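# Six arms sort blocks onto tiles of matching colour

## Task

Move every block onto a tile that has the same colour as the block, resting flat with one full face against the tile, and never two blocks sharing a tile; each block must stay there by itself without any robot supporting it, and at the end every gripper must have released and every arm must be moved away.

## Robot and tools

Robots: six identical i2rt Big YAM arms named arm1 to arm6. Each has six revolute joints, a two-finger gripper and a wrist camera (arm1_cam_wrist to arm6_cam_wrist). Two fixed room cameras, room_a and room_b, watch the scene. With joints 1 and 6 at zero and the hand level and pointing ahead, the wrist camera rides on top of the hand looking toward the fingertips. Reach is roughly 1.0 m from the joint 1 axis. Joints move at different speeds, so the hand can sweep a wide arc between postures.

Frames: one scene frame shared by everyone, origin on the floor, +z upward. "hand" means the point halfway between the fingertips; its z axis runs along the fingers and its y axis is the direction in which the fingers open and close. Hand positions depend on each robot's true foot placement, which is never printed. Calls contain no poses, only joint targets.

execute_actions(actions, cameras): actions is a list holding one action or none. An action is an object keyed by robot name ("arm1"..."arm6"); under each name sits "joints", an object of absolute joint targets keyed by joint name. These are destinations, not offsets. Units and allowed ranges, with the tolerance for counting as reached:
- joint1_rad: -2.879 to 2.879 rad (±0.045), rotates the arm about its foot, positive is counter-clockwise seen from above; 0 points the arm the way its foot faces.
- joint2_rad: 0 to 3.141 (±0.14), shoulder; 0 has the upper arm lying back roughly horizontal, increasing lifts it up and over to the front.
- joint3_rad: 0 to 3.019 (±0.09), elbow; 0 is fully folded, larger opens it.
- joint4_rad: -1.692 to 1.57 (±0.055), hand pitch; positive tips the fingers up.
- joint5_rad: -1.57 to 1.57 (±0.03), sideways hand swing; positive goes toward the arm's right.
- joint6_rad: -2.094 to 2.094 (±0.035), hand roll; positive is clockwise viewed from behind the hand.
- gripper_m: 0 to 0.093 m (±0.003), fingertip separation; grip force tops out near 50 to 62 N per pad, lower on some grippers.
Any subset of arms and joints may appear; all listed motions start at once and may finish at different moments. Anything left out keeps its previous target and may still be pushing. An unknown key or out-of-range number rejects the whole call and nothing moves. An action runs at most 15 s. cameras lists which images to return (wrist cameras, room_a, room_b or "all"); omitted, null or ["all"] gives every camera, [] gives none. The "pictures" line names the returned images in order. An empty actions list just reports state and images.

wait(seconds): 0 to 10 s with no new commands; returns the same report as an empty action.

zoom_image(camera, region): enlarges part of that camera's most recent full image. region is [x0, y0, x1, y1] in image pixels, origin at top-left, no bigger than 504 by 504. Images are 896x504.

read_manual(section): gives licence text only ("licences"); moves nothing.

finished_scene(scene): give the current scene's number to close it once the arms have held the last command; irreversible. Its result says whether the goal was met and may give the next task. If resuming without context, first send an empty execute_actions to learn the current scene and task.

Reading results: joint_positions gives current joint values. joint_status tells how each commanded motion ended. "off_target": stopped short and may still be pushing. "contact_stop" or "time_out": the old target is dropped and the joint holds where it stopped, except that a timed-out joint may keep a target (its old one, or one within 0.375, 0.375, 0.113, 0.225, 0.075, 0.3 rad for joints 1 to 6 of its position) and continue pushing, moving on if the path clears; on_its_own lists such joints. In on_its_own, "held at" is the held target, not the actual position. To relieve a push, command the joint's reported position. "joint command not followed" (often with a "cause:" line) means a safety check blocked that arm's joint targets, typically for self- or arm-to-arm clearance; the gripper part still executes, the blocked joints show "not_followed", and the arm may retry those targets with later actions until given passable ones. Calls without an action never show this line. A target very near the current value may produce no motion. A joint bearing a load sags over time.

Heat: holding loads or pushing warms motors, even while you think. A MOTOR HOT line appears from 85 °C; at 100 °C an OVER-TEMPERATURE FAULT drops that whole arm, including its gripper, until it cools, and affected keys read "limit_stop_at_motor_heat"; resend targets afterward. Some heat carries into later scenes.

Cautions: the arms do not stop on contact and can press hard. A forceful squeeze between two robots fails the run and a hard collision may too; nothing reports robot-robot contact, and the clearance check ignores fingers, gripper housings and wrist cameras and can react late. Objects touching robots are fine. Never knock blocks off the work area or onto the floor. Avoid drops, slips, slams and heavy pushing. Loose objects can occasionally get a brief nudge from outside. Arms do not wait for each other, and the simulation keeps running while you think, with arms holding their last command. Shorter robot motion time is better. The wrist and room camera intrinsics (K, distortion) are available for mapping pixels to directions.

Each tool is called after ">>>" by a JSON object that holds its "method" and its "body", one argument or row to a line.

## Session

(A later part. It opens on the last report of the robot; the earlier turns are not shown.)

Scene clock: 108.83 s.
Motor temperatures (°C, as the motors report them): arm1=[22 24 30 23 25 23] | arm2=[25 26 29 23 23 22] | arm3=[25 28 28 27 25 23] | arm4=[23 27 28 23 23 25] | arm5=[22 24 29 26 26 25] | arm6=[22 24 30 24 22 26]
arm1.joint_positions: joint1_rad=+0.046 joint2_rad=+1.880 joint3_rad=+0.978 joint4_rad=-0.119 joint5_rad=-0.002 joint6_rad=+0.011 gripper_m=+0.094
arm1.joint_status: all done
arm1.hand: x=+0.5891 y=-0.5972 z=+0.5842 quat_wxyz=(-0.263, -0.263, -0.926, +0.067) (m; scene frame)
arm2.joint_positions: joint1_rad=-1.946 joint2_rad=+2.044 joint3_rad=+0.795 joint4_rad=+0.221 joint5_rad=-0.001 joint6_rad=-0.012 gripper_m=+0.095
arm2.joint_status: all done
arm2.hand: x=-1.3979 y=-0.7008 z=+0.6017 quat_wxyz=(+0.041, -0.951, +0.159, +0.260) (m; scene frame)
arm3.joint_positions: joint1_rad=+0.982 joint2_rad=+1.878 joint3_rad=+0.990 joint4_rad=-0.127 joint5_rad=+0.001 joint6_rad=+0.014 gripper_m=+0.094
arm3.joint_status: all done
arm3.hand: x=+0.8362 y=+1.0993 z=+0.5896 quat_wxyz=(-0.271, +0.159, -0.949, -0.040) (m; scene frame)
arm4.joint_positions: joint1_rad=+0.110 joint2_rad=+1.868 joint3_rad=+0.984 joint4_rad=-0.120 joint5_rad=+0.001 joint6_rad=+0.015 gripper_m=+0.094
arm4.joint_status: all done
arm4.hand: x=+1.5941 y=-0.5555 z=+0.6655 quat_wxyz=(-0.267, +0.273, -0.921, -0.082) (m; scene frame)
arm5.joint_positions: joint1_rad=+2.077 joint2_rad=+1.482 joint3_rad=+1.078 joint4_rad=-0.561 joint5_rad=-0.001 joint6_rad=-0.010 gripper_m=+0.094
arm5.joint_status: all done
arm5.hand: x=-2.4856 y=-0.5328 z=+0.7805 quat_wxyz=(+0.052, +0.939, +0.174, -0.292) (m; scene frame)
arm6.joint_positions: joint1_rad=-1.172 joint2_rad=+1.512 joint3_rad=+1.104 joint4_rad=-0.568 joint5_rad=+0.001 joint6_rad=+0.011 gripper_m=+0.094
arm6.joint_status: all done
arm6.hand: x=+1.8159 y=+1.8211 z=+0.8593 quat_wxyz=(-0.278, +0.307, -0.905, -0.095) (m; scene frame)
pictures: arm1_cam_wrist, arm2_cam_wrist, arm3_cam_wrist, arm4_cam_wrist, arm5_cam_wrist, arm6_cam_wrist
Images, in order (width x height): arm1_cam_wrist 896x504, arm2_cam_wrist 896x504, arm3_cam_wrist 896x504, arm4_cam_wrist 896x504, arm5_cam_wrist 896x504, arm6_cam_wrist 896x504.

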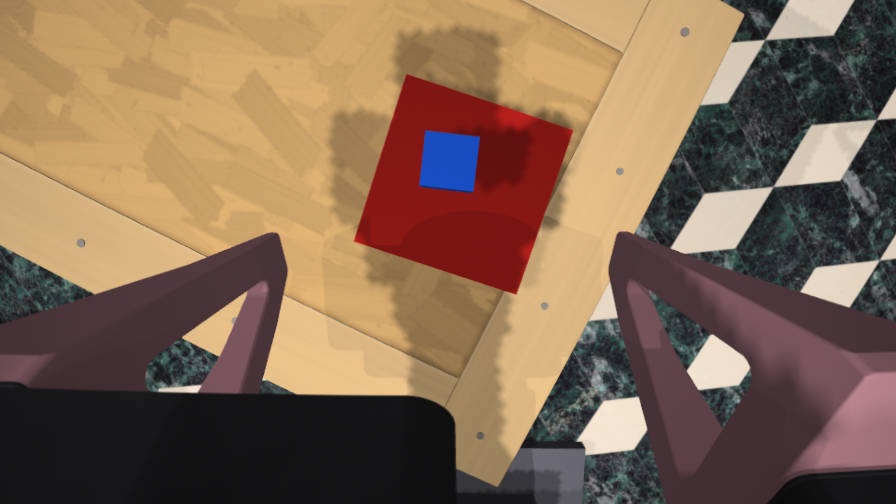

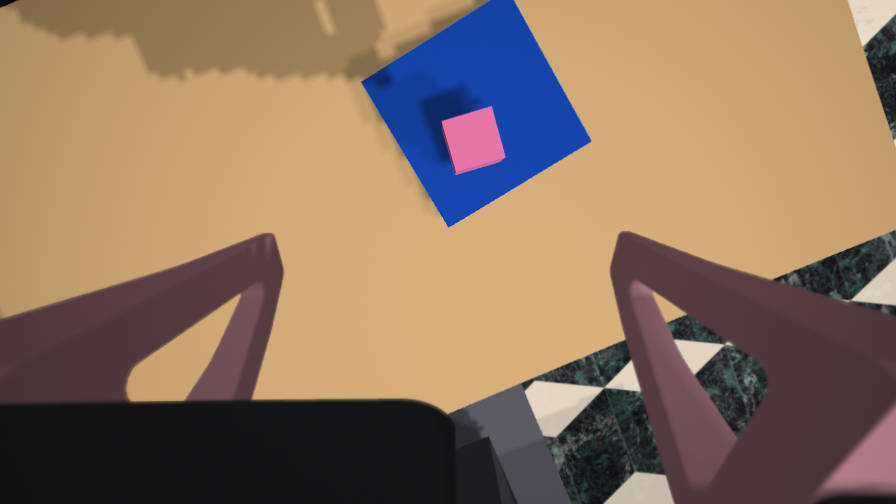

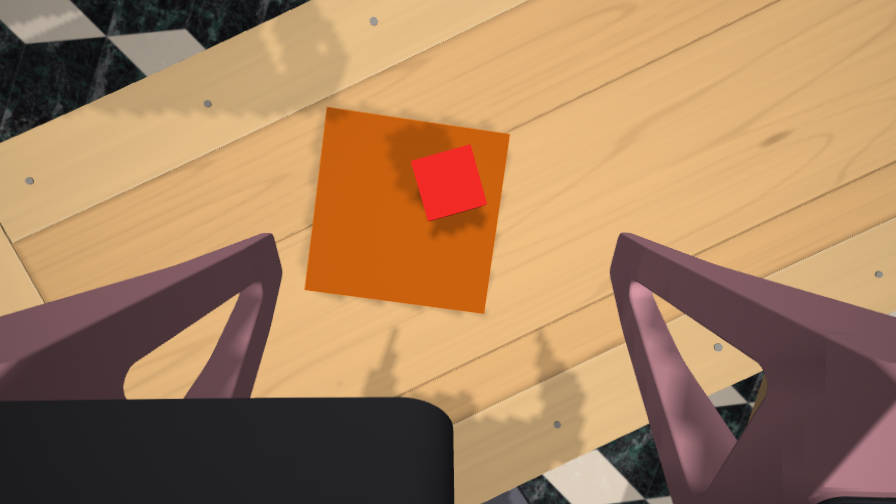

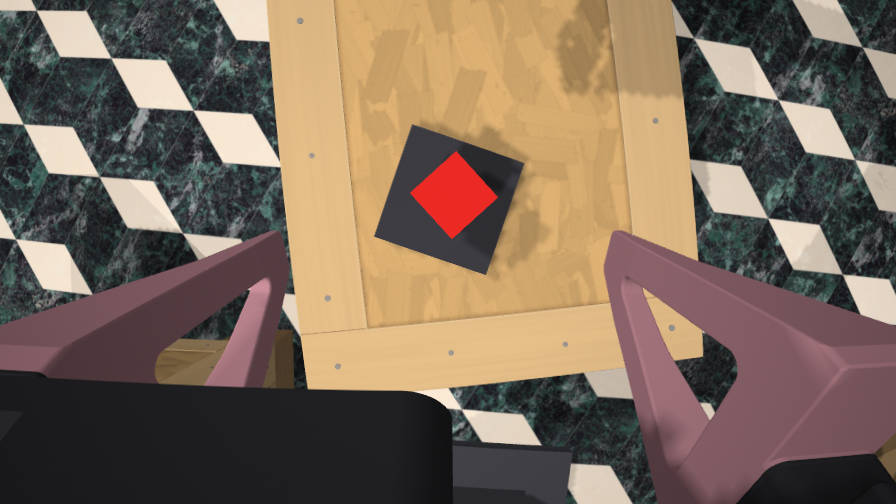

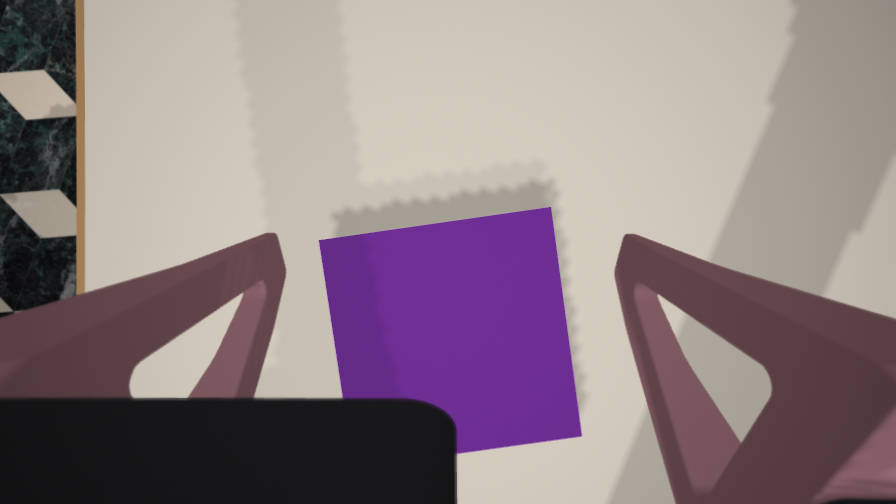

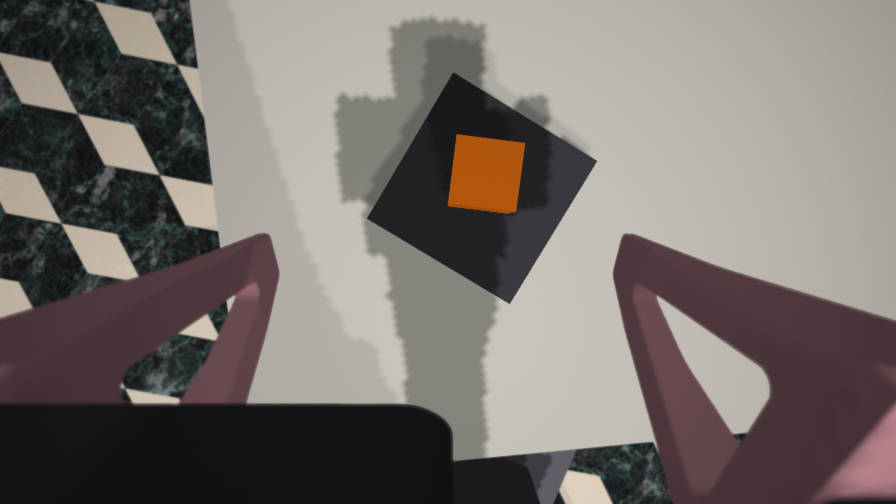

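>>> {"method": "execute_actions", "body": {
  "actions": [
    {"arm1":{"joints":{"joint1_rad":0.046,"joint2_rad":2.1,"joint3_rad":1.569,"joint4_rad":-0.823,"joint6_rad":0.11}},"arm2":{"joints":{"joint1_rad":-1.972,"joint2_rad":2.2,"joint3_rad":1.404,"joint4_rad":-0.529,"joint6_rad":-0.32}},"arm3":{"joints":{"joint1_rad":0.98,"joint2_rad":2.1,"joint3_rad":1.537,"joint4_rad":-0.803,"joint6_rad":-0.265}},"arm4":{"joints":{"joint1_rad":0.1,"joint2_rad":2.2,"joint3_rad":1.558,"joint4_rad":-0.69,"joint6_rad":-0.75}},"arm6":{"joints":{"joint1_rad":-1.219,"joint2_rad":1.9,"joint3_rad":1.569,"joint4_rad":-1.033,"joint6_rad":0.16}}}
  ],
  "cameras": []
}}

>>> {"method": "execute_actions", "body": {
  "actions": [
    {"arm1":{"joints":{"joint2_rad":2.317}},"arm2":{"joints":{"joint2_rad":2.445}},"arm3":{"joints":{"joint2_rad":2.305}},"arm4":{"joints":{"joint2_rad":2.439}},"arm6":{"joints":{"joint2_rad":2.107}}}
  ],
  "cameras": ["arm1_cam_wrist","arm2_cam_wrist","arm3_cam_wrist","arm4_cam_wrist","arm6_cam_wrist"]
}}

Scene clock: 140.57 s.
Motor temperatures (°C, as the motors report them): arm1=[22 25 28 23 25 23] | arm2=[25 27 27 23 23 22] | arm3=[25 29 27 27 25 23] | arm4=[23 28 27 23 23 25] | arm5=[22 24 30 26 26 25] | arm6=[22 25 31 24 22 26]
arm1.joint_positions: joint1_rad=+0.046 joint2_rad=+2.100 joint3_rad=+1.543 joint4_rad=-0.816 joint5_rad=-0.002 joint6_rad=+0.099 gripper_m=+0.094
arm1.joint_status: all done
arm1.hand: x=+0.6552 y=-0.6370 z=+0.6029 quat_wxyz=(-0.097, -0.313, -0.945, +0.018) (m; scene frame)
arm2.joint_positions: joint1_rad=-1.965 joint2_rad=+2.197 joint3_rad=+1.383 joint4_rad=-0.515 joint5_rad=-0.001 joint6_rad=-0.307 gripper_m=+0.095
arm2.joint_status: all done
arm2.hand: x=-1.5042 y=-0.6499 z=+0.6176 quat_wxyz=(+0.033, -0.993, +0.027, +0.111) (m; scene frame)
arm3.joint_positions: joint1_rad=+0.982 joint2_rad=+2.098 joint3_rad=+1.499 joint4_rad=-0.789 joint5_rad=+0.001 joint6_rad=-0.250 gripper_m=+0.094
arm3.joint_status: all done
arm3.hand: x=+0.8923 y=+1.1193 z=+0.5904 quat_wxyz=(-0.091, +0.291, -0.952, +0.004) (m; scene frame)
arm4.joint_positions: joint1_rad=+0.110 joint2_rad=+2.192 joint3_rad=+1.527 joint4_rad=-0.681 joint5_rad=+0.001 joint6_rad=-0.734 gripper_m=+0.094
arm4.joint_status: all done
arm4.hand: x=+1.6613 y=-0.5104 z=+0.6194 quat_wxyz=(-0.111, +0.612, -0.783, +0.010) (m; scene frame)
arm5.joint_positions: joint1_rad=+2.077 joint2_rad=+1.482 joint3_rad=+1.078 joint4_rad=-0.561 joint5_rad=-0.001 joint6_rad=-0.010 gripper_m=+0.094
arm5.joint_status: not commanded
arm5.hand: x=-2.4856 y=-0.5328 z=+0.7805 quat_wxyz=(+0.052, +0.939, +0.174, -0.292) (m; scene frame)
arm6.joint_positions: joint1_rad=-1.222 joint2_rad=+1.917 joint3_rad=+1.505 joint4_rad=-1.022 joint5_rad=+0.001 joint6_rad=+0.147 gripper_m=+0.094
arm6.joint_status: all done
arm6.hand: x=+1.8668 y=+1.8229 z=+0.7691 quat_wxyz=(-0.065, +0.231, -0.971, -0.024) (m; scene frame)
pictures: none
No camera images: the call's "cameras" was empty. Leave "cameras" out to get every camera's image.

Scene clock: 141.90 s.
Motor temperatures (°C, as the motors report them): arm1=[22 25 28 23 25 23] | arm2=[25 27 27 23 23 22] | arm3=[25 29 27 27 25 23] | arm4=[23 28 27 23 23 25] | arm5=[22 24 30 26 26 25] | arm6=[22 25 31 24 22 26]
arm1.joint_positions: joint1_rad=+0.046 joint2_rad=+2.333 joint3_rad=+1.550 joint4_rad=-0.820 joint5_rad=-0.002 joint6_rad=+0.099 gripper_m=+0.094
arm1.joint_status: all done
arm1.hand: x=+0.6132 y=-0.6109 z=+0.4651 quat_wxyz=(+0.015, -0.315, -0.949, -0.008) (m; scene frame)
arm2.joint_positions: joint1_rad=-1.965 joint2_rad=+2.458 joint3_rad=+1.387 joint4_rad=-0.523 joint5_rad=-0.001 joint6_rad=-0.307 gripper_m=+0.095
arm2.joint_status: all done
arm2.hand: x=-1.4247 y=-0.6815 z=+0.4736 quat_wxyz=(-0.011, -0.999, +0.027, -0.014) (m; scene frame)
arm3.joint_positions: joint1_rad=+0.982 joint2_rad=+2.316 joint3_rad=+1.509 joint4_rad=-0.793 joint5_rad=+0.001 joint6_rad=-0.250 gripper_m=+0.094
arm3.joint_status: all done
arm3.hand: x=+0.8494 y=+1.1020 z=+0.4649 quat_wxyz=(+0.015, +0.291, -0.957, +0.009) (m; scene frame)
arm4.joint_positions: joint1_rad=+0.110 joint2_rad=+2.436 joint3_rad=+1.543 joint4_rad=-0.688 joint5_rad=+0.001 joint6_rad=-0.735 gripper_m=+0.094
arm4.joint_status: all done
arm4.hand: x=+1.6100 y=-0.5453 z=+0.4766 quat_wxyz=(+0.006, +0.616, -0.788, +0.002) (m; scene frame)
arm5.joint_positions: joint1_rad=+2.077 joint2_rad=+1.482 joint3_rad=+1.078 joint4_rad=-0.561 joint5_rad=-0.001 joint6_rad=-0.010 gripper_m=+0.094
arm5.joint_status: not commanded
arm5.hand: x=-2.4856 y=-0.5328 z=+0.7805 quat_wxyz=(+0.052, +0.939, +0.174, -0.292) (m; scene frame)
arm6.joint_positions: joint1_rad=-1.222 joint2_rad=+2.130 joint3_rad=+1.529 joint4_rad=-1.025 joint5_rad=+0.001 joint6_rad=+0.147 gripper_m=+0.094
arm6.joint_status: all done
arm6.hand: x=+1.8542 y=+1.8137 z=+0.6560 quat_wxyz=(+0.024, +0.231, -0.973, +0.012) (m; scene frame)
pictures: arm1_cam_wrist, arm2_cam_wrist, arm3_cam_wrist, arm4_cam_wrist, arm6_cam_wrist
Images, in order (width x height): arm1_cam_wrist 896x504, arm2_cam_wrist 896x504, arm3_cam_wrist 896x504, arm4_cam_wrist 896x504, arm6_cam_wrist 896x504.

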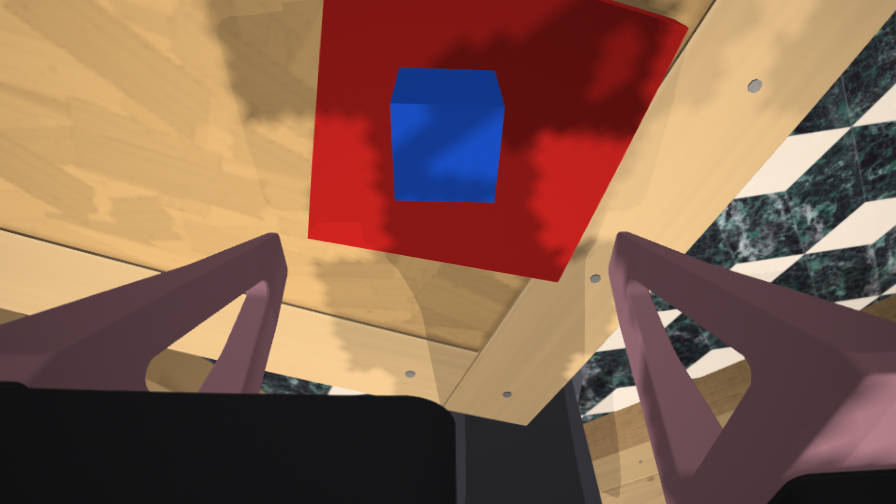

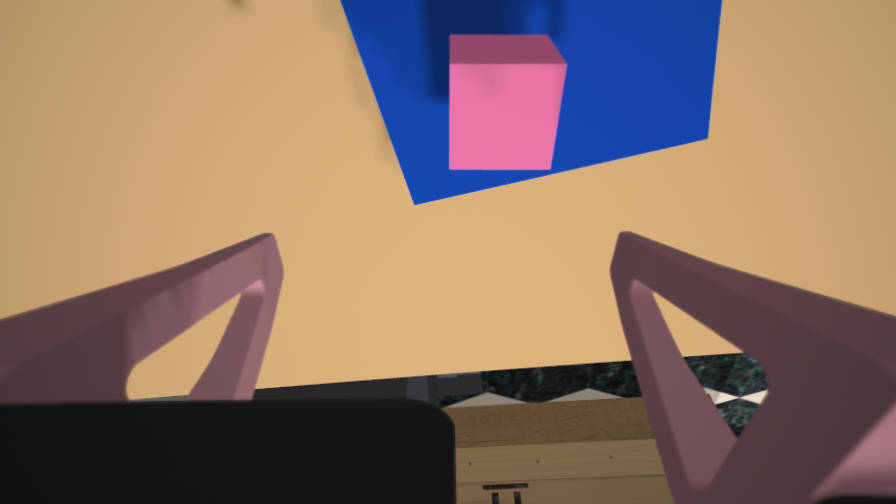

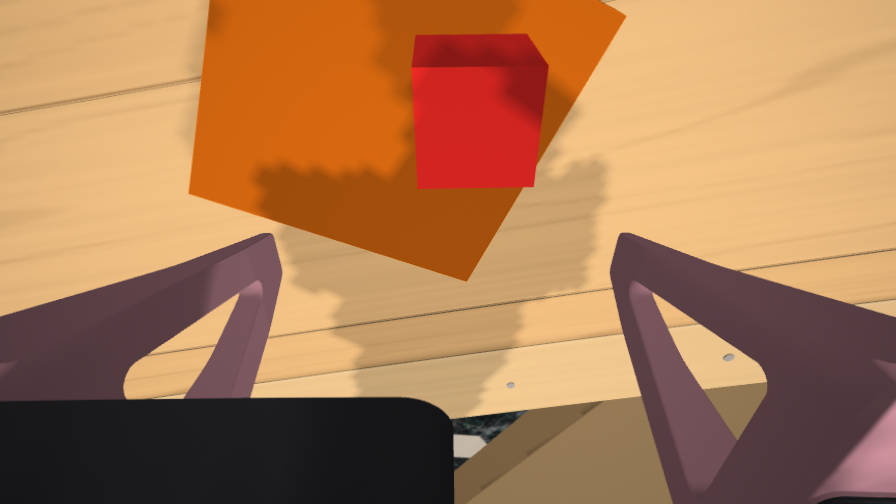

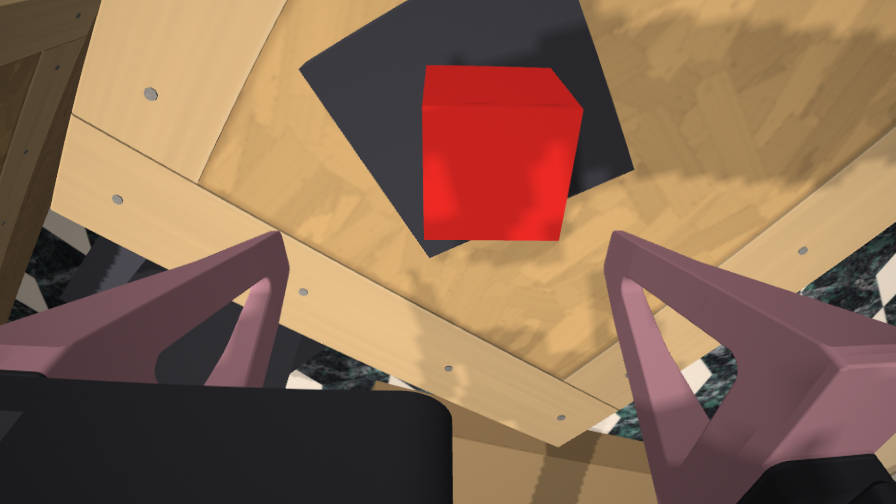

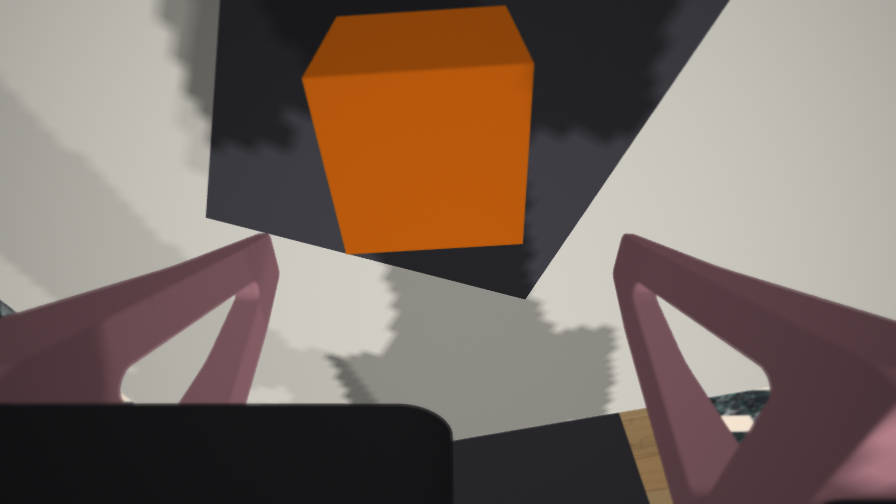

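>>> {"method": "execute_actions", "body": {
  "actions": [
    {"arm1":{"joints":{"joint2_rad":2.407,"joint3_rad":1.617,"joint4_rad":-0.74}},"arm2":{"joints":{"joint1_rad":-1.985,"joint2_rad":2.569,"joint3_rad":1.513,"joint4_rad":-0.475}},"arm3":{"joints":{"joint2_rad":2.407,"joint3_rad":1.617,"joint4_rad":-0.735}},"arm4":{"joints":{"joint1_rad":0.09,"joint2_rad":2.562,"joint3_rad":1.665,"joint4_rad":-0.645}},"arm6":{"joints":{"joint2_rad":2.176,"joint3_rad":1.61,"joint4_rad":-0.935,"joint6_rad":0.09}}}
  ],
  "cameras": ["arm1_cam_wrist","arm2_cam_wrist","arm3_cam_wrist","arm4_cam_wrist","arm6_cam_wrist"]
}}

Scene clock: 167.57 s.
Motor temperatures (°C, as the motors report them): arm1=[22 27 28 23 25 23] | arm2=[25 29 27 23 23 22] | arm3=[25 30 28 27 25 23] | arm4=[23 30 26 23 23 25] | arm5=[22 24 31 26 26 25] | arm6=[22 26 33 24 22 26]
arm1.joint_positions: joint1_rad=+0.046 joint2_rad=+2.387 joint3_rad=+1.593 joint4_rad=-0.747 joint5_rad=-0.002 joint6_rad=+0.099 gripper_m=+0.094
arm1.joint_status: all done
arm1.hand: x=+0.6340 y=-0.6232 z=+0.4451 quat_wxyz=(-0.015, -0.315, -0.949, -0.001) (m; scene frame)
arm2.joint_positions: joint1_rad=-1.977 joint2_rad=+2.555 joint3_rad=+1.498 joint4_rad=-0.483 joint5_rad=-0.001 joint6_rad=-0.307 gripper_m=+0.095
arm2.joint_status: all done
arm2.hand: x=-1.4544 y=-0.6636 z=+0.4422 quat_wxyz=(-0.002, -0.999, +0.032, +0.011) (m; scene frame)
arm3.joint_positions: joint1_rad=+0.982 joint2_rad=+2.409 joint3_rad=+1.584 joint4_rad=-0.746 joint5_rad=+0.001 joint6_rad=-0.250 gripper_m=+0.094
arm3.joint_status: all done
arm3.hand: x=+0.8706 y=+1.1089 z=+0.4306 quat_wxyz=(+0.000, +0.291, -0.957, +0.008) (m; scene frame)
arm4.joint_positions: joint1_rad=+0.104 joint2_rad=+2.555 joint3_rad=+1.642 joint4_rad=-0.649 joint5_rad=+0.001 joint6_rad=-0.735 gripper_m=+0.094
arm4.joint_status: all done
arm4.hand: x=+1.6279 y=-0.5376 z=+0.4308 quat_wxyz=(-0.003, +0.614, -0.790, +0.002) (m; scene frame)
arm5.joint_positions: joint1_rad=+2.077 joint2_rad=+1.482 joint3_rad=+1.078 joint4_rad=-0.561 joint5_rad=-0.001 joint6_rad=-0.010 gripper_m=+0.094
arm5.joint_status: not commanded
arm5.hand: x=-2.4856 y=-0.5328 z=+0.7805 quat_wxyz=(+0.052, +0.939, +0.174, -0.292) (m; scene frame)
arm6.joint_positions: joint1_rad=-1.222 joint2_rad=+2.170 joint3_rad=+1.556 joint4_rad=-0.948 joint5_rad=+0.001 joint6_rad=+0.103 gripper_m=+0.094
arm6.joint_status: all done
arm6.hand: x=+1.8738 y=+1.8274 z=+0.6411 quat_wxyz=(-0.005, +0.252, -0.968, +0.000) (m; scene frame)
pictures: arm1_cam_wrist, arm2_cam_wrist, arm3_cam_wrist, arm4_cam_wrist, arm6_cam_wrist
Images, in order (width x height): arm1_cam_wrist 896x504, arm2_cam_wrist 896x504, arm3_cam_wrist 896x504, arm4_cam_wrist 896x504, arm6_cam_wrist 896x504.

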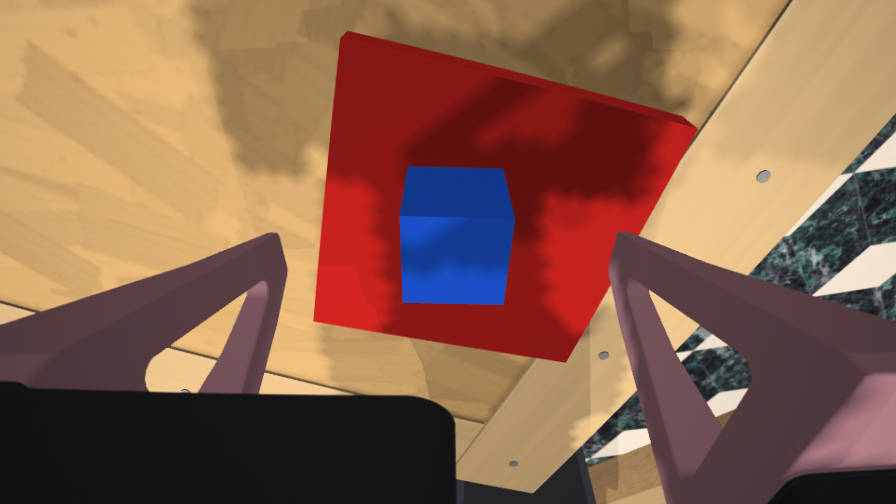

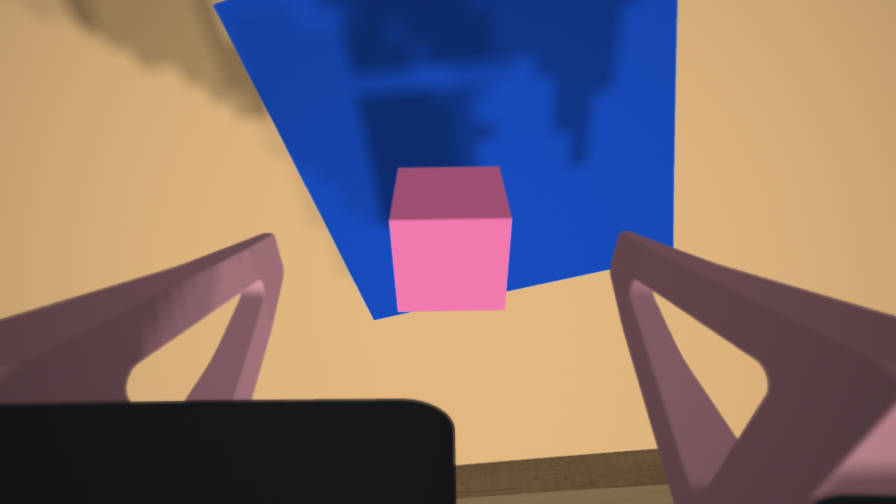

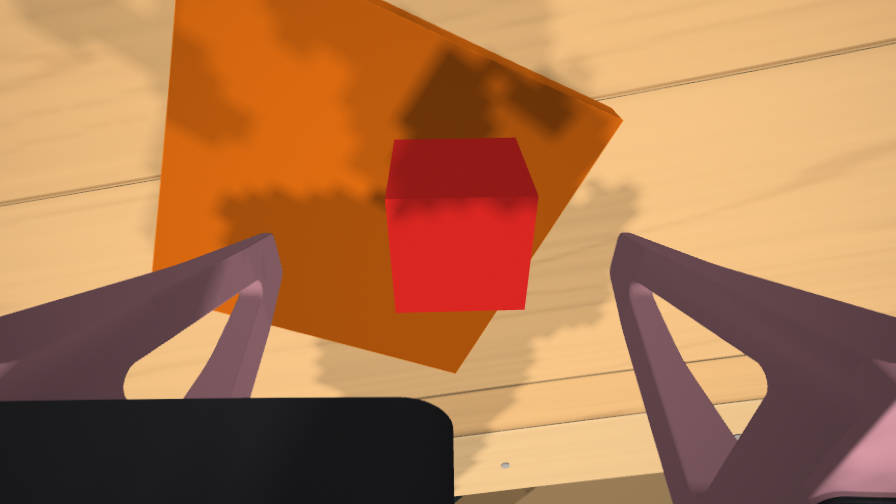

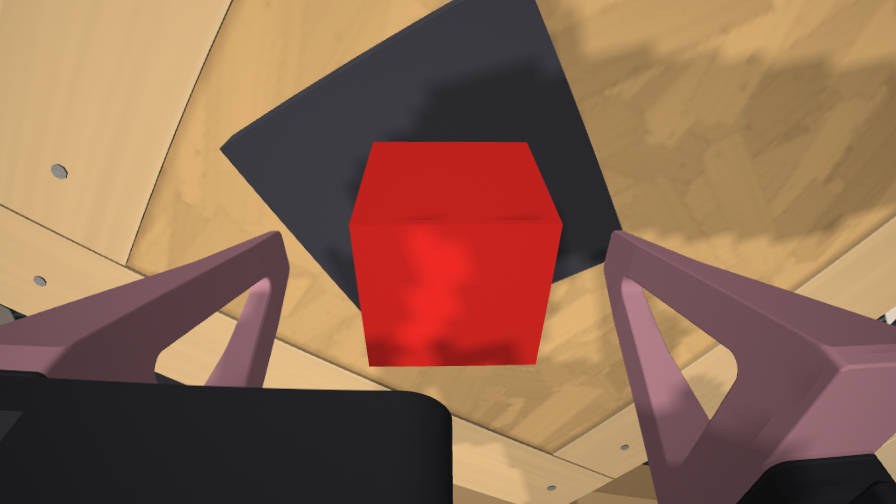

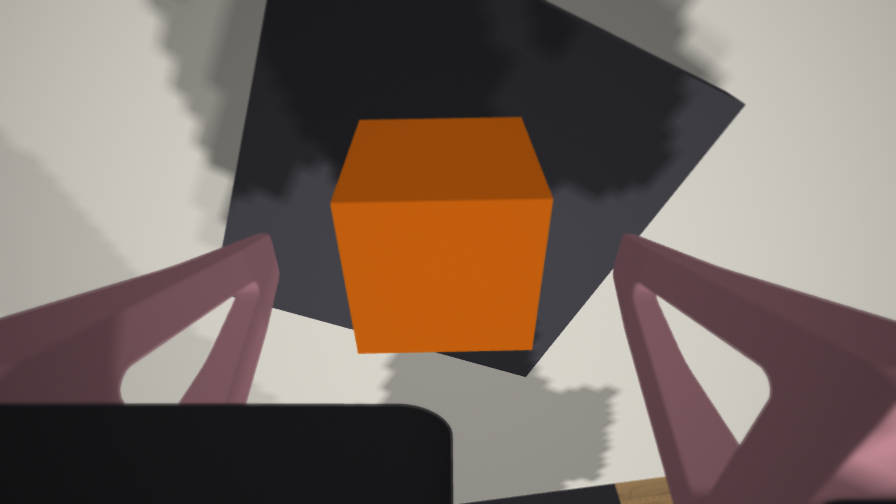

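>>> {"method": "execute_actions", "body": {
  "actions": [
    {"arm1":{"joints":{"joint2_rad":2.435}},"arm2":{"joints":{"joint2_rad":2.595,"joint3_rad":1.527}},"arm3":{"joints":{"joint2_rad":2.43,"joint3_rad":1.63}},"arm4":{"joints":{"gripper_m":0.0}},"arm6":{"joints":{"joint2_rad":2.205,"joint3_rad":1.62}}}
  ],
  "cameras": ["arm1_cam_wrist","arm2_cam_wrist","arm3_cam_wrist","arm4_cam_wrist","arm6_cam_wrist"]
}}

Scene clock: 179.30 s.
Motor temperatures (°C, as the motors report them): arm1=[22 27 28 23 25 23] | arm2=[25 29 27 23 23 22] | arm3=[25 30 29 27 25 23] | arm4=[23 31 26 23 23 25] | arm5=[22 24 31 26 26 25] | arm6=[22 26 33 24 22 26]
arm1.joint_positions: joint1_rad=+0.046 joint2_rad=+2.413 joint3_rad=+1.593 joint4_rad=-0.747 joint5_rad=-0.002 joint6_rad=+0.099 gripper_m=+0.094
arm1.joint_status: all done
arm1.hand: x=+0.6270 y=-0.6189 z=+0.4297 quat_wxyz=(-0.002, -0.315, -0.949, -0.004) (m; scene frame)
arm2.joint_positions: joint1_rad=-1.977 joint2_rad=+2.575 joint3_rad=+1.500 joint4_rad=-0.483 joint5_rad=-0.001 joint6_rad=-0.307 gripper_m=+0.095
arm2.joint_status: all done
arm2.hand: x=-1.4474 y=-0.6665 z=+0.4318 quat_wxyz=(-0.005, -0.999, +0.032, +0.003) (m; scene frame)
arm3.joint_positions: joint1_rad=+0.982 joint2_rad=+2.421 joint3_rad=+1.586 joint4_rad=-0.746 joint5_rad=+0.001 joint6_rad=-0.250 gripper_m=+0.094
arm3.joint_status: all done
arm3.hand: x=+0.8680 y=+1.1079 z=+0.4242 quat_wxyz=(+0.005, +0.291, -0.957, +0.009) (m; scene frame)
arm4.joint_positions: joint1_rad=+0.104 joint2_rad=+2.555 joint3_rad=+1.642 joint4_rad=-0.649 joint5_rad=+0.001 joint6_rad=-0.735 gripper_m=+0.047
arm4.joint_status: gripper_m off_target (ended at +0.047, target +0.000)
arm4.hand: x=+1.6278 y=-0.5376 z=+0.4308 quat_wxyz=(-0.003, +0.614, -0.789, +0.002) (m; scene frame)
arm5.joint_positions: joint1_rad=+2.077 joint2_rad=+1.482 joint3_rad=+1.078 joint4_rad=-0.561 joint5_rad=-0.001 joint6_rad=-0.010 gripper_m=+0.094
arm5.joint_status: not commanded
arm5.hand: x=-2.4856 y=-0.5328 z=+0.7805 quat_wxyz=(+0.052, +0.939, +0.174, -0.292) (m; scene frame)
arm6.joint_positions: joint1_rad=-1.222 joint2_rad=+2.199 joint3_rad=+1.563 joint4_rad=-0.947 joint5_rad=+0.001 joint6_rad=+0.103 gripper_m=+0.094
arm6.joint_status: all done
arm6.hand: x=+1.8721 y=+1.8261 z=+0.6265 quat_wxyz=(+0.004, +0.253, -0.968, +0.004) (m; scene frame)
pictures: arm1_cam_wrist, arm2_cam_wrist, arm3_cam_wrist, arm4_cam_wrist, arm6_cam_wrist
Images, in order (width x height): arm1_cam_wrist 896x504, arm2_cam_wrist 896x504, arm3_cam_wrist 896x504, arm4_cam_wrist 896x504, arm6_cam_wrist 896x504.

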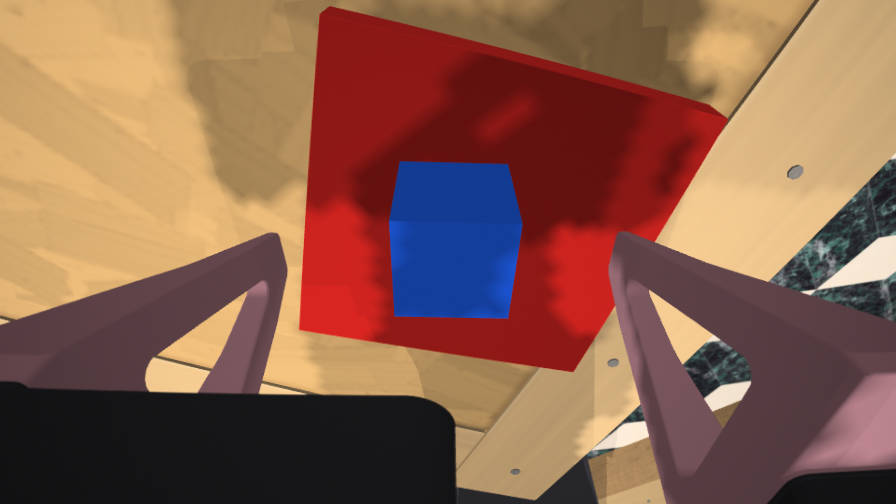

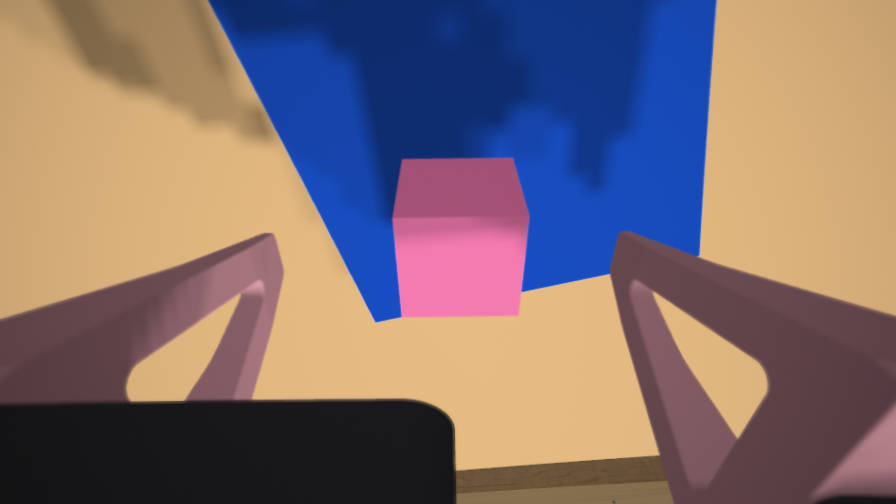

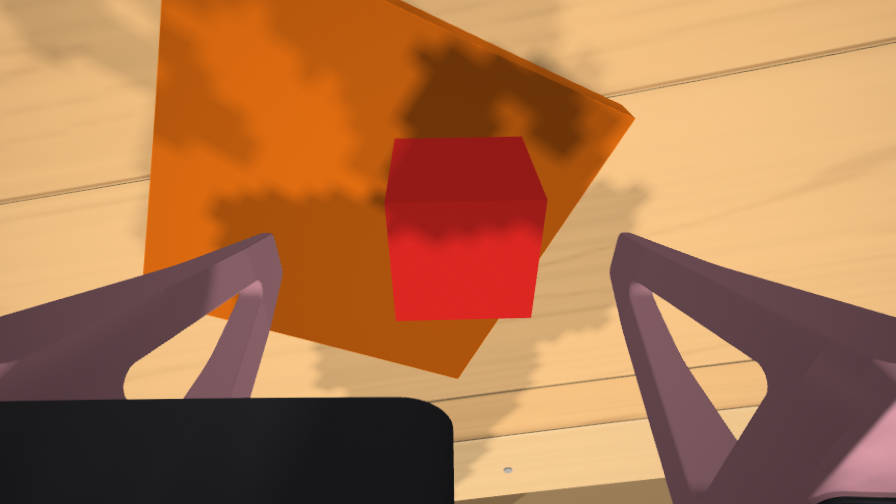

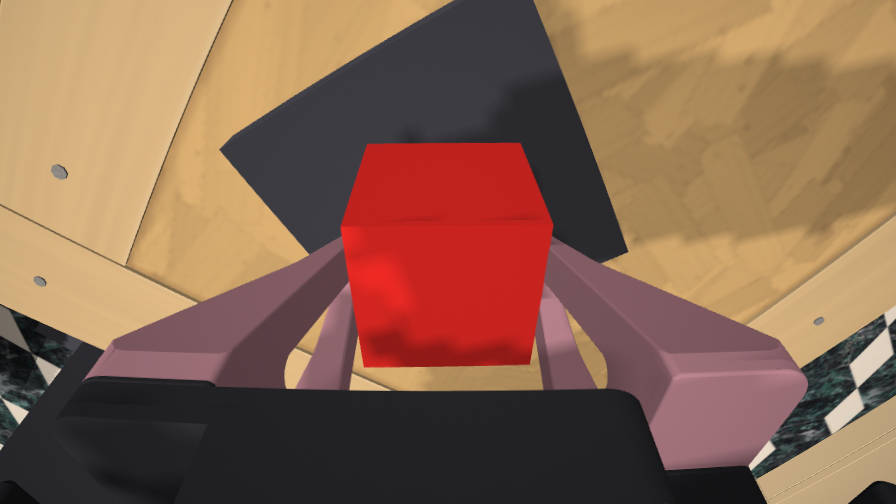

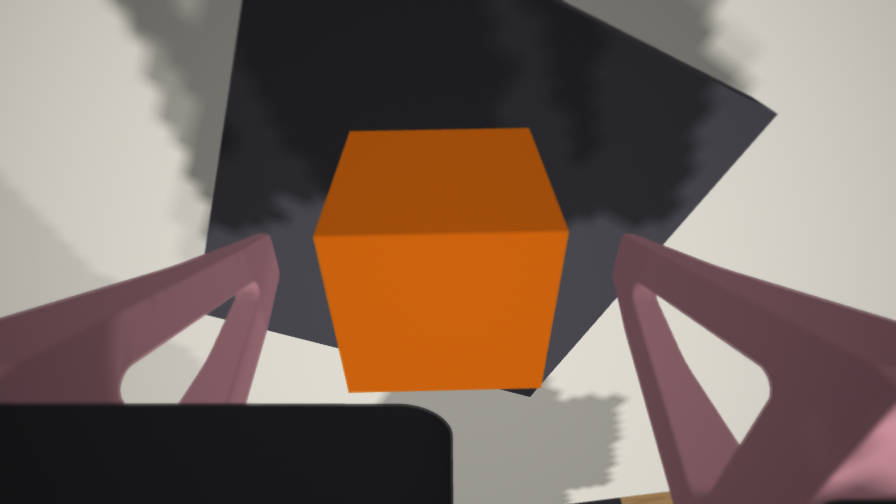

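>>> {"method": "execute_actions", "body": {
  "actions": [
    {"arm1":{"joints":{"joint2_rad":2.45}},"arm2":{"joints":{"gripper_m":0}},"arm3":{"joints":{"gripper_m":0}},"arm6":{"joints":{"gripper_m":0}},"arm4":{"joints":{"joint2_rad":2.3}}}
  ],
  "cameras": ["arm2_cam_wrist","arm3_cam_wrist"]
}}

>>> {"method": "execute_actions", "body": {
  "actions": [
    {"arm1":{"joints":{"gripper_m":0}},"arm2":{"joints":{"joint2_rad":2.2}},"arm3":{"joints":{"joint2_rad":2.1}},"arm6":{"joints":{"joint2_rad":1.9}},"arm4":{"joints":{"joint2_rad":2.0,"joint3_rad":1.3}}}
  ],
  "cameras": ["arm1_cam_wrist","arm2_cam_wrist","arm3_cam_wrist","room_a"]
}}

Scene clock: 186.77 s.
Motor temperatures (°C, as the motors report them): arm1=[22 27 29 23 25 23] | arm2=[25 29 27 23 23 22] | arm3=[25 30 29 27 25 23] | arm4=[23 31 26 23 23 25] | arm5=[22 24 31 26 26 25] | arm6=[22 26 34 24 22 26]
arm1.joint_positions: joint1_rad=+0.046 joint2_rad=+2.424 joint3_rad=+1.593 joint4_rad=-0.747 joint5_rad=-0.002 joint6_rad=+0.099 gripper_m=+0.094
arm1.joint_status: all done
arm1.hand: x=+0.6239 y=-0.6170 z=+0.4232 quat_wxyz=(+0.003, -0.315, -0.949, -0.005) (m; scene frame)
arm2.joint_positions: joint1_rad=-1.977 joint2_rad=+2.575 joint3_rad=+1.500 joint4_rad=-0.483 joint5_rad=+0.000 joint6_rad=-0.307 gripper_m=+0.031
arm2.joint_status: gripper_m off_target (ended at +0.031, target +0.000)
arm2.hand: x=-1.4474 y=-0.6664 z=+0.4318 quat_wxyz=(-0.005, -0.999, +0.032, +0.003) (m; scene frame)
arm3.joint_positions: joint1_rad=+0.982 joint2_rad=+2.421 joint3_rad=+1.586 joint4_rad=-0.746 joint5_rad=+0.001 joint6_rad=-0.251 gripper_m=+0.037
arm3.joint_status: gripper_m off_target (ended at +0.037, target +0.000)
arm3.hand: x=+0.8680 y=+1.1079 z=+0.4242 quat_wxyz=(+0.005, +0.292, -0.956, +0.009) (m; scene frame)
arm4.joint_positions: joint1_rad=+0.104 joint2_rad=+2.303 joint3_rad=+1.654 joint4_rad=-0.647 joint5_rad=+0.001 joint6_rad=-0.735 gripper_m=+0.047
arm4.joint_status: all done
arm4.hand: x=+1.6997 y=-0.4894 z=+0.5948 quat_wxyz=(-0.136, +0.608, -0.782, +0.012) (m; scene frame)
arm5.joint_positions: joint1_rad=+2.077 joint2_rad=+1.482 joint3_rad=+1.078 joint4_rad=-0.561 joint5_rad=-0.001 joint6_rad=-0.010 gripper_m=+0.094
arm5.joint_status: not commanded
arm5.hand: x=-2.4856 y=-0.5328 z=+0.7805 quat_wxyz=(+0.052, +0.939, +0.174, -0.292) (m; scene frame)
arm6.joint_positions: joint1_rad=-1.222 joint2_rad=+2.199 joint3_rad=+1.563 joint4_rad=-0.947 joint5_rad=+0.000 joint6_rad=+0.102 gripper_m=+0.047
arm6.joint_status: gripper_m off_target (ended at +0.047, target +0.000)
arm6.hand: x=+1.8721 y=+1.8263 z=+0.6265 quat_wxyz=(+0.004, +0.253, -0.967, +0.003) (m; scene frame)
pictures: arm2_cam_wrist, arm3_cam_wrist
Images, in order (width x height): arm2_cam_wrist 896x504, arm3_cam_wrist 896x504.

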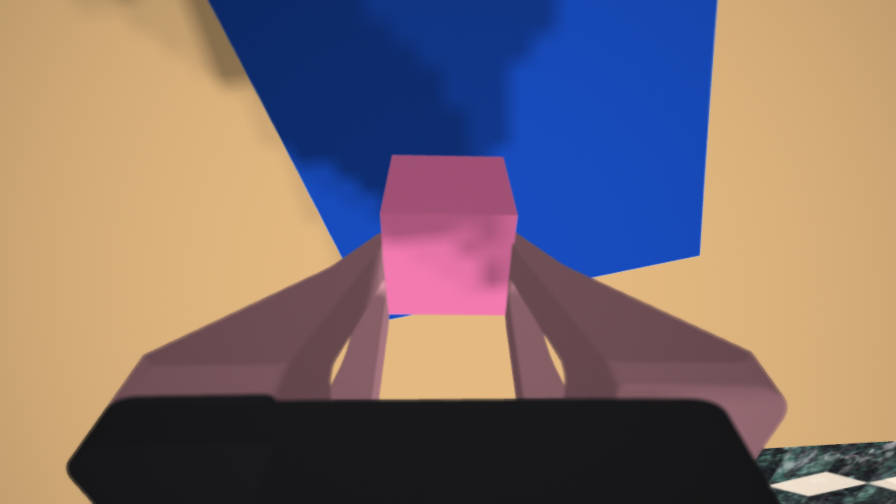

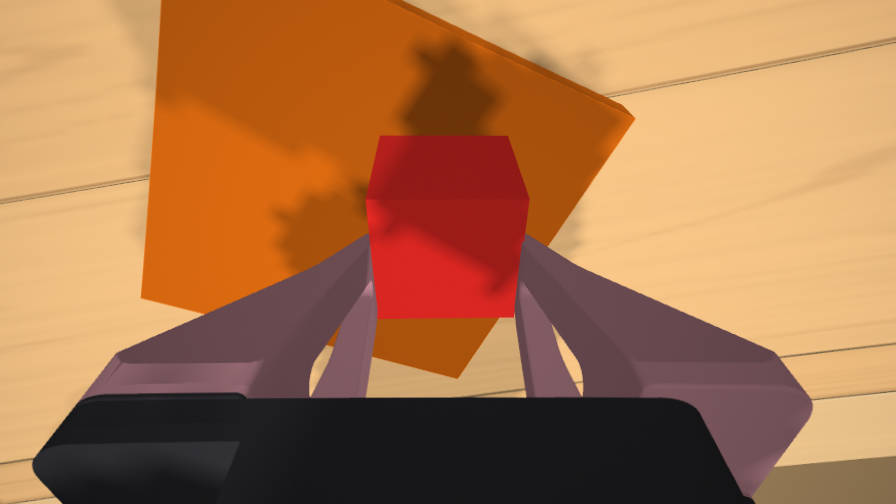

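Scene clock: 188.37 s.
Motor temperatures (°C, as the motors report them): arm1=[22 27 29 23 25 23] | arm2=[25 29 28 23 23 22] | arm3=[25 30 29 27 25 23] | arm4=[23 31 26 23 23 25] | arm5=[22 24 31 26 26 25] | arm6=[22 26 34 24 22 26]
arm1.joint_positions: joint1_rad=+0.046 joint2_rad=+2.424 joint3_rad=+1.593 joint4_rad=-0.747 joint5_rad=-0.002 joint6_rad=+0.100 gripper_m=+0.031
arm1.joint_status: gripper_m off_target (ended at +0.031, target +0.000)
arm1.hand: x=+0.6239 y=-0.6171 z=+0.4232 quat_wxyz=(+0.003, -0.315, -0.949, -0.005) (m; scene frame)
arm2.joint_positions: joint1_rad=-1.977 joint2_rad=+2.192 joint3_rad=+1.523 joint4_rad=-0.479 joint5_rad=+0.000 joint6_rad=-0.307 gripper_m=+0.031
arm2.joint_status: all done
arm2.hand: x=-1.5748 y=-0.6142 z=+0.6734 quat_wxyz=(+0.063, -0.978, +0.032, +0.195) (m; scene frame)
arm3.joint_positions: joint1_rad=+0.982 joint2_rad=+2.112 joint3_rad=+1.612 joint4_rad=-0.744 joint5_rad=+0.001 joint6_rad=-0.251 gripper_m=+0.037
arm3.joint_status: all done
arm3.hand: x=+0.9465 y=+1.1392 z=+0.6274 quat_wxyz=(-0.162, +0.289, -0.944, +0.001) (m; scene frame)
arm4.joint_positions: joint1_rad=+0.104 joint2_rad=+1.992 joint3_rad=+1.300 joint4_rad=-0.647 joint5_rad=+0.001 joint6_rad=-0.735 gripper_m=+0.047
arm4.joint_status: all done
arm4.hand: x=+1.6103 y=-0.5485 z=+0.6612 quat_wxyz=(-0.115, +0.610, -0.784, +0.010) (m; scene frame)
arm5.joint_positions: joint1_rad=+2.077 joint2_rad=+1.482 joint3_rad=+1.078 joint4_rad=-0.561 joint5_rad=-0.001 joint6_rad=-0.010 gripper_m=+0.094
arm5.joint_status: not commanded
arm5.hand: x=-2.4856 y=-0.5328 z=+0.7805 quat_wxyz=(+0.052, +0.939, +0.174, -0.292) (m; scene frame)
arm6.joint_positions: joint1_rad=-1.222 joint2_rad=+1.912 joint3_rad=+1.584 joint4_rad=-0.946 joint5_rad=+0.000 joint6_rad=+0.102 gripper_m=+0.047
arm6.joint_status: all done
arm6.hand: x=+1.9061 y=+1.8509 z=+0.8087 quat_wxyz=(-0.140, +0.250, -0.957, -0.051) (m; scene frame)
pictures: arm1_cam_wrist, arm2_cam_wrist, arm3_cam_wrist, room_a
Images, in order (width x height): arm1_cam_wrist 896x504, arm2_cam_wrist 896x504, arm3_cam_wrist 896x504, room_a 896x504.

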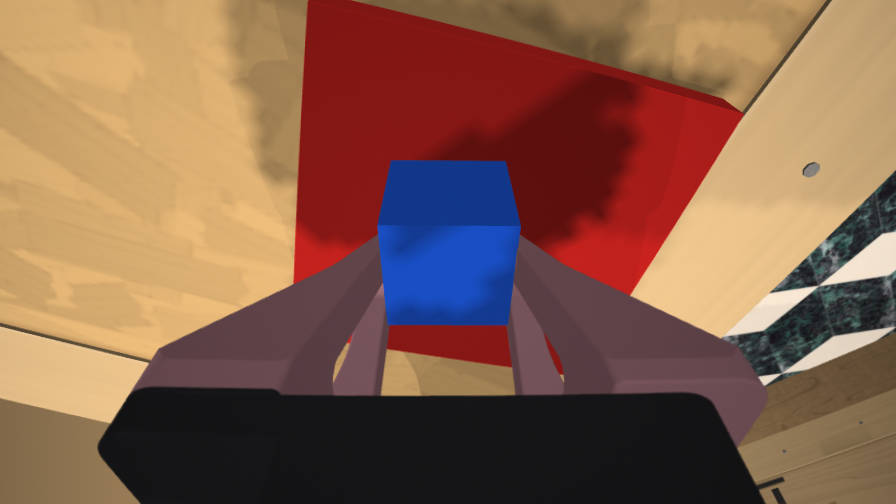

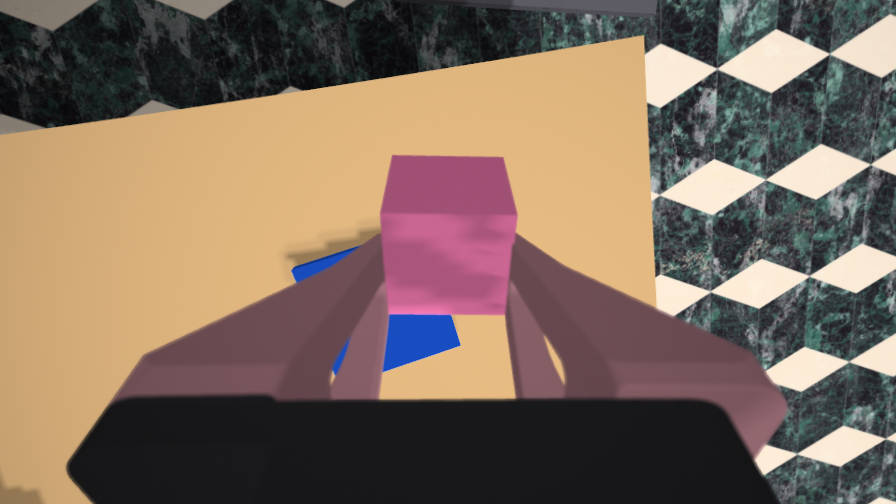

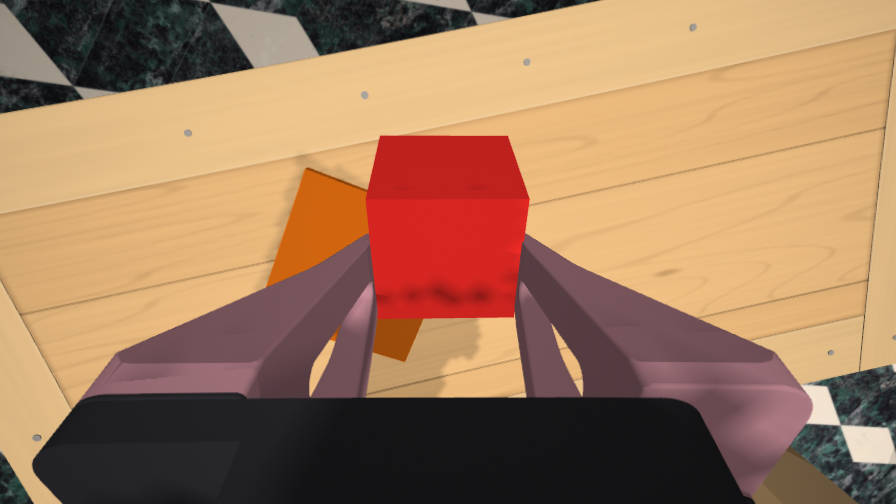

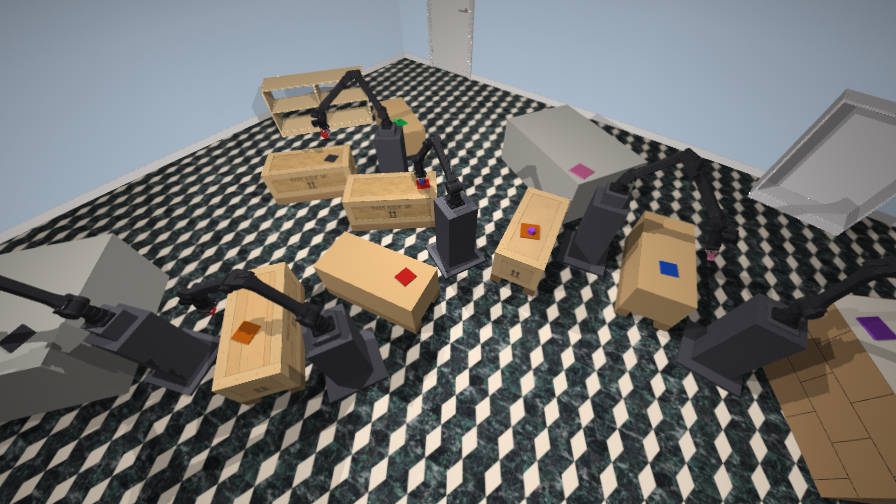

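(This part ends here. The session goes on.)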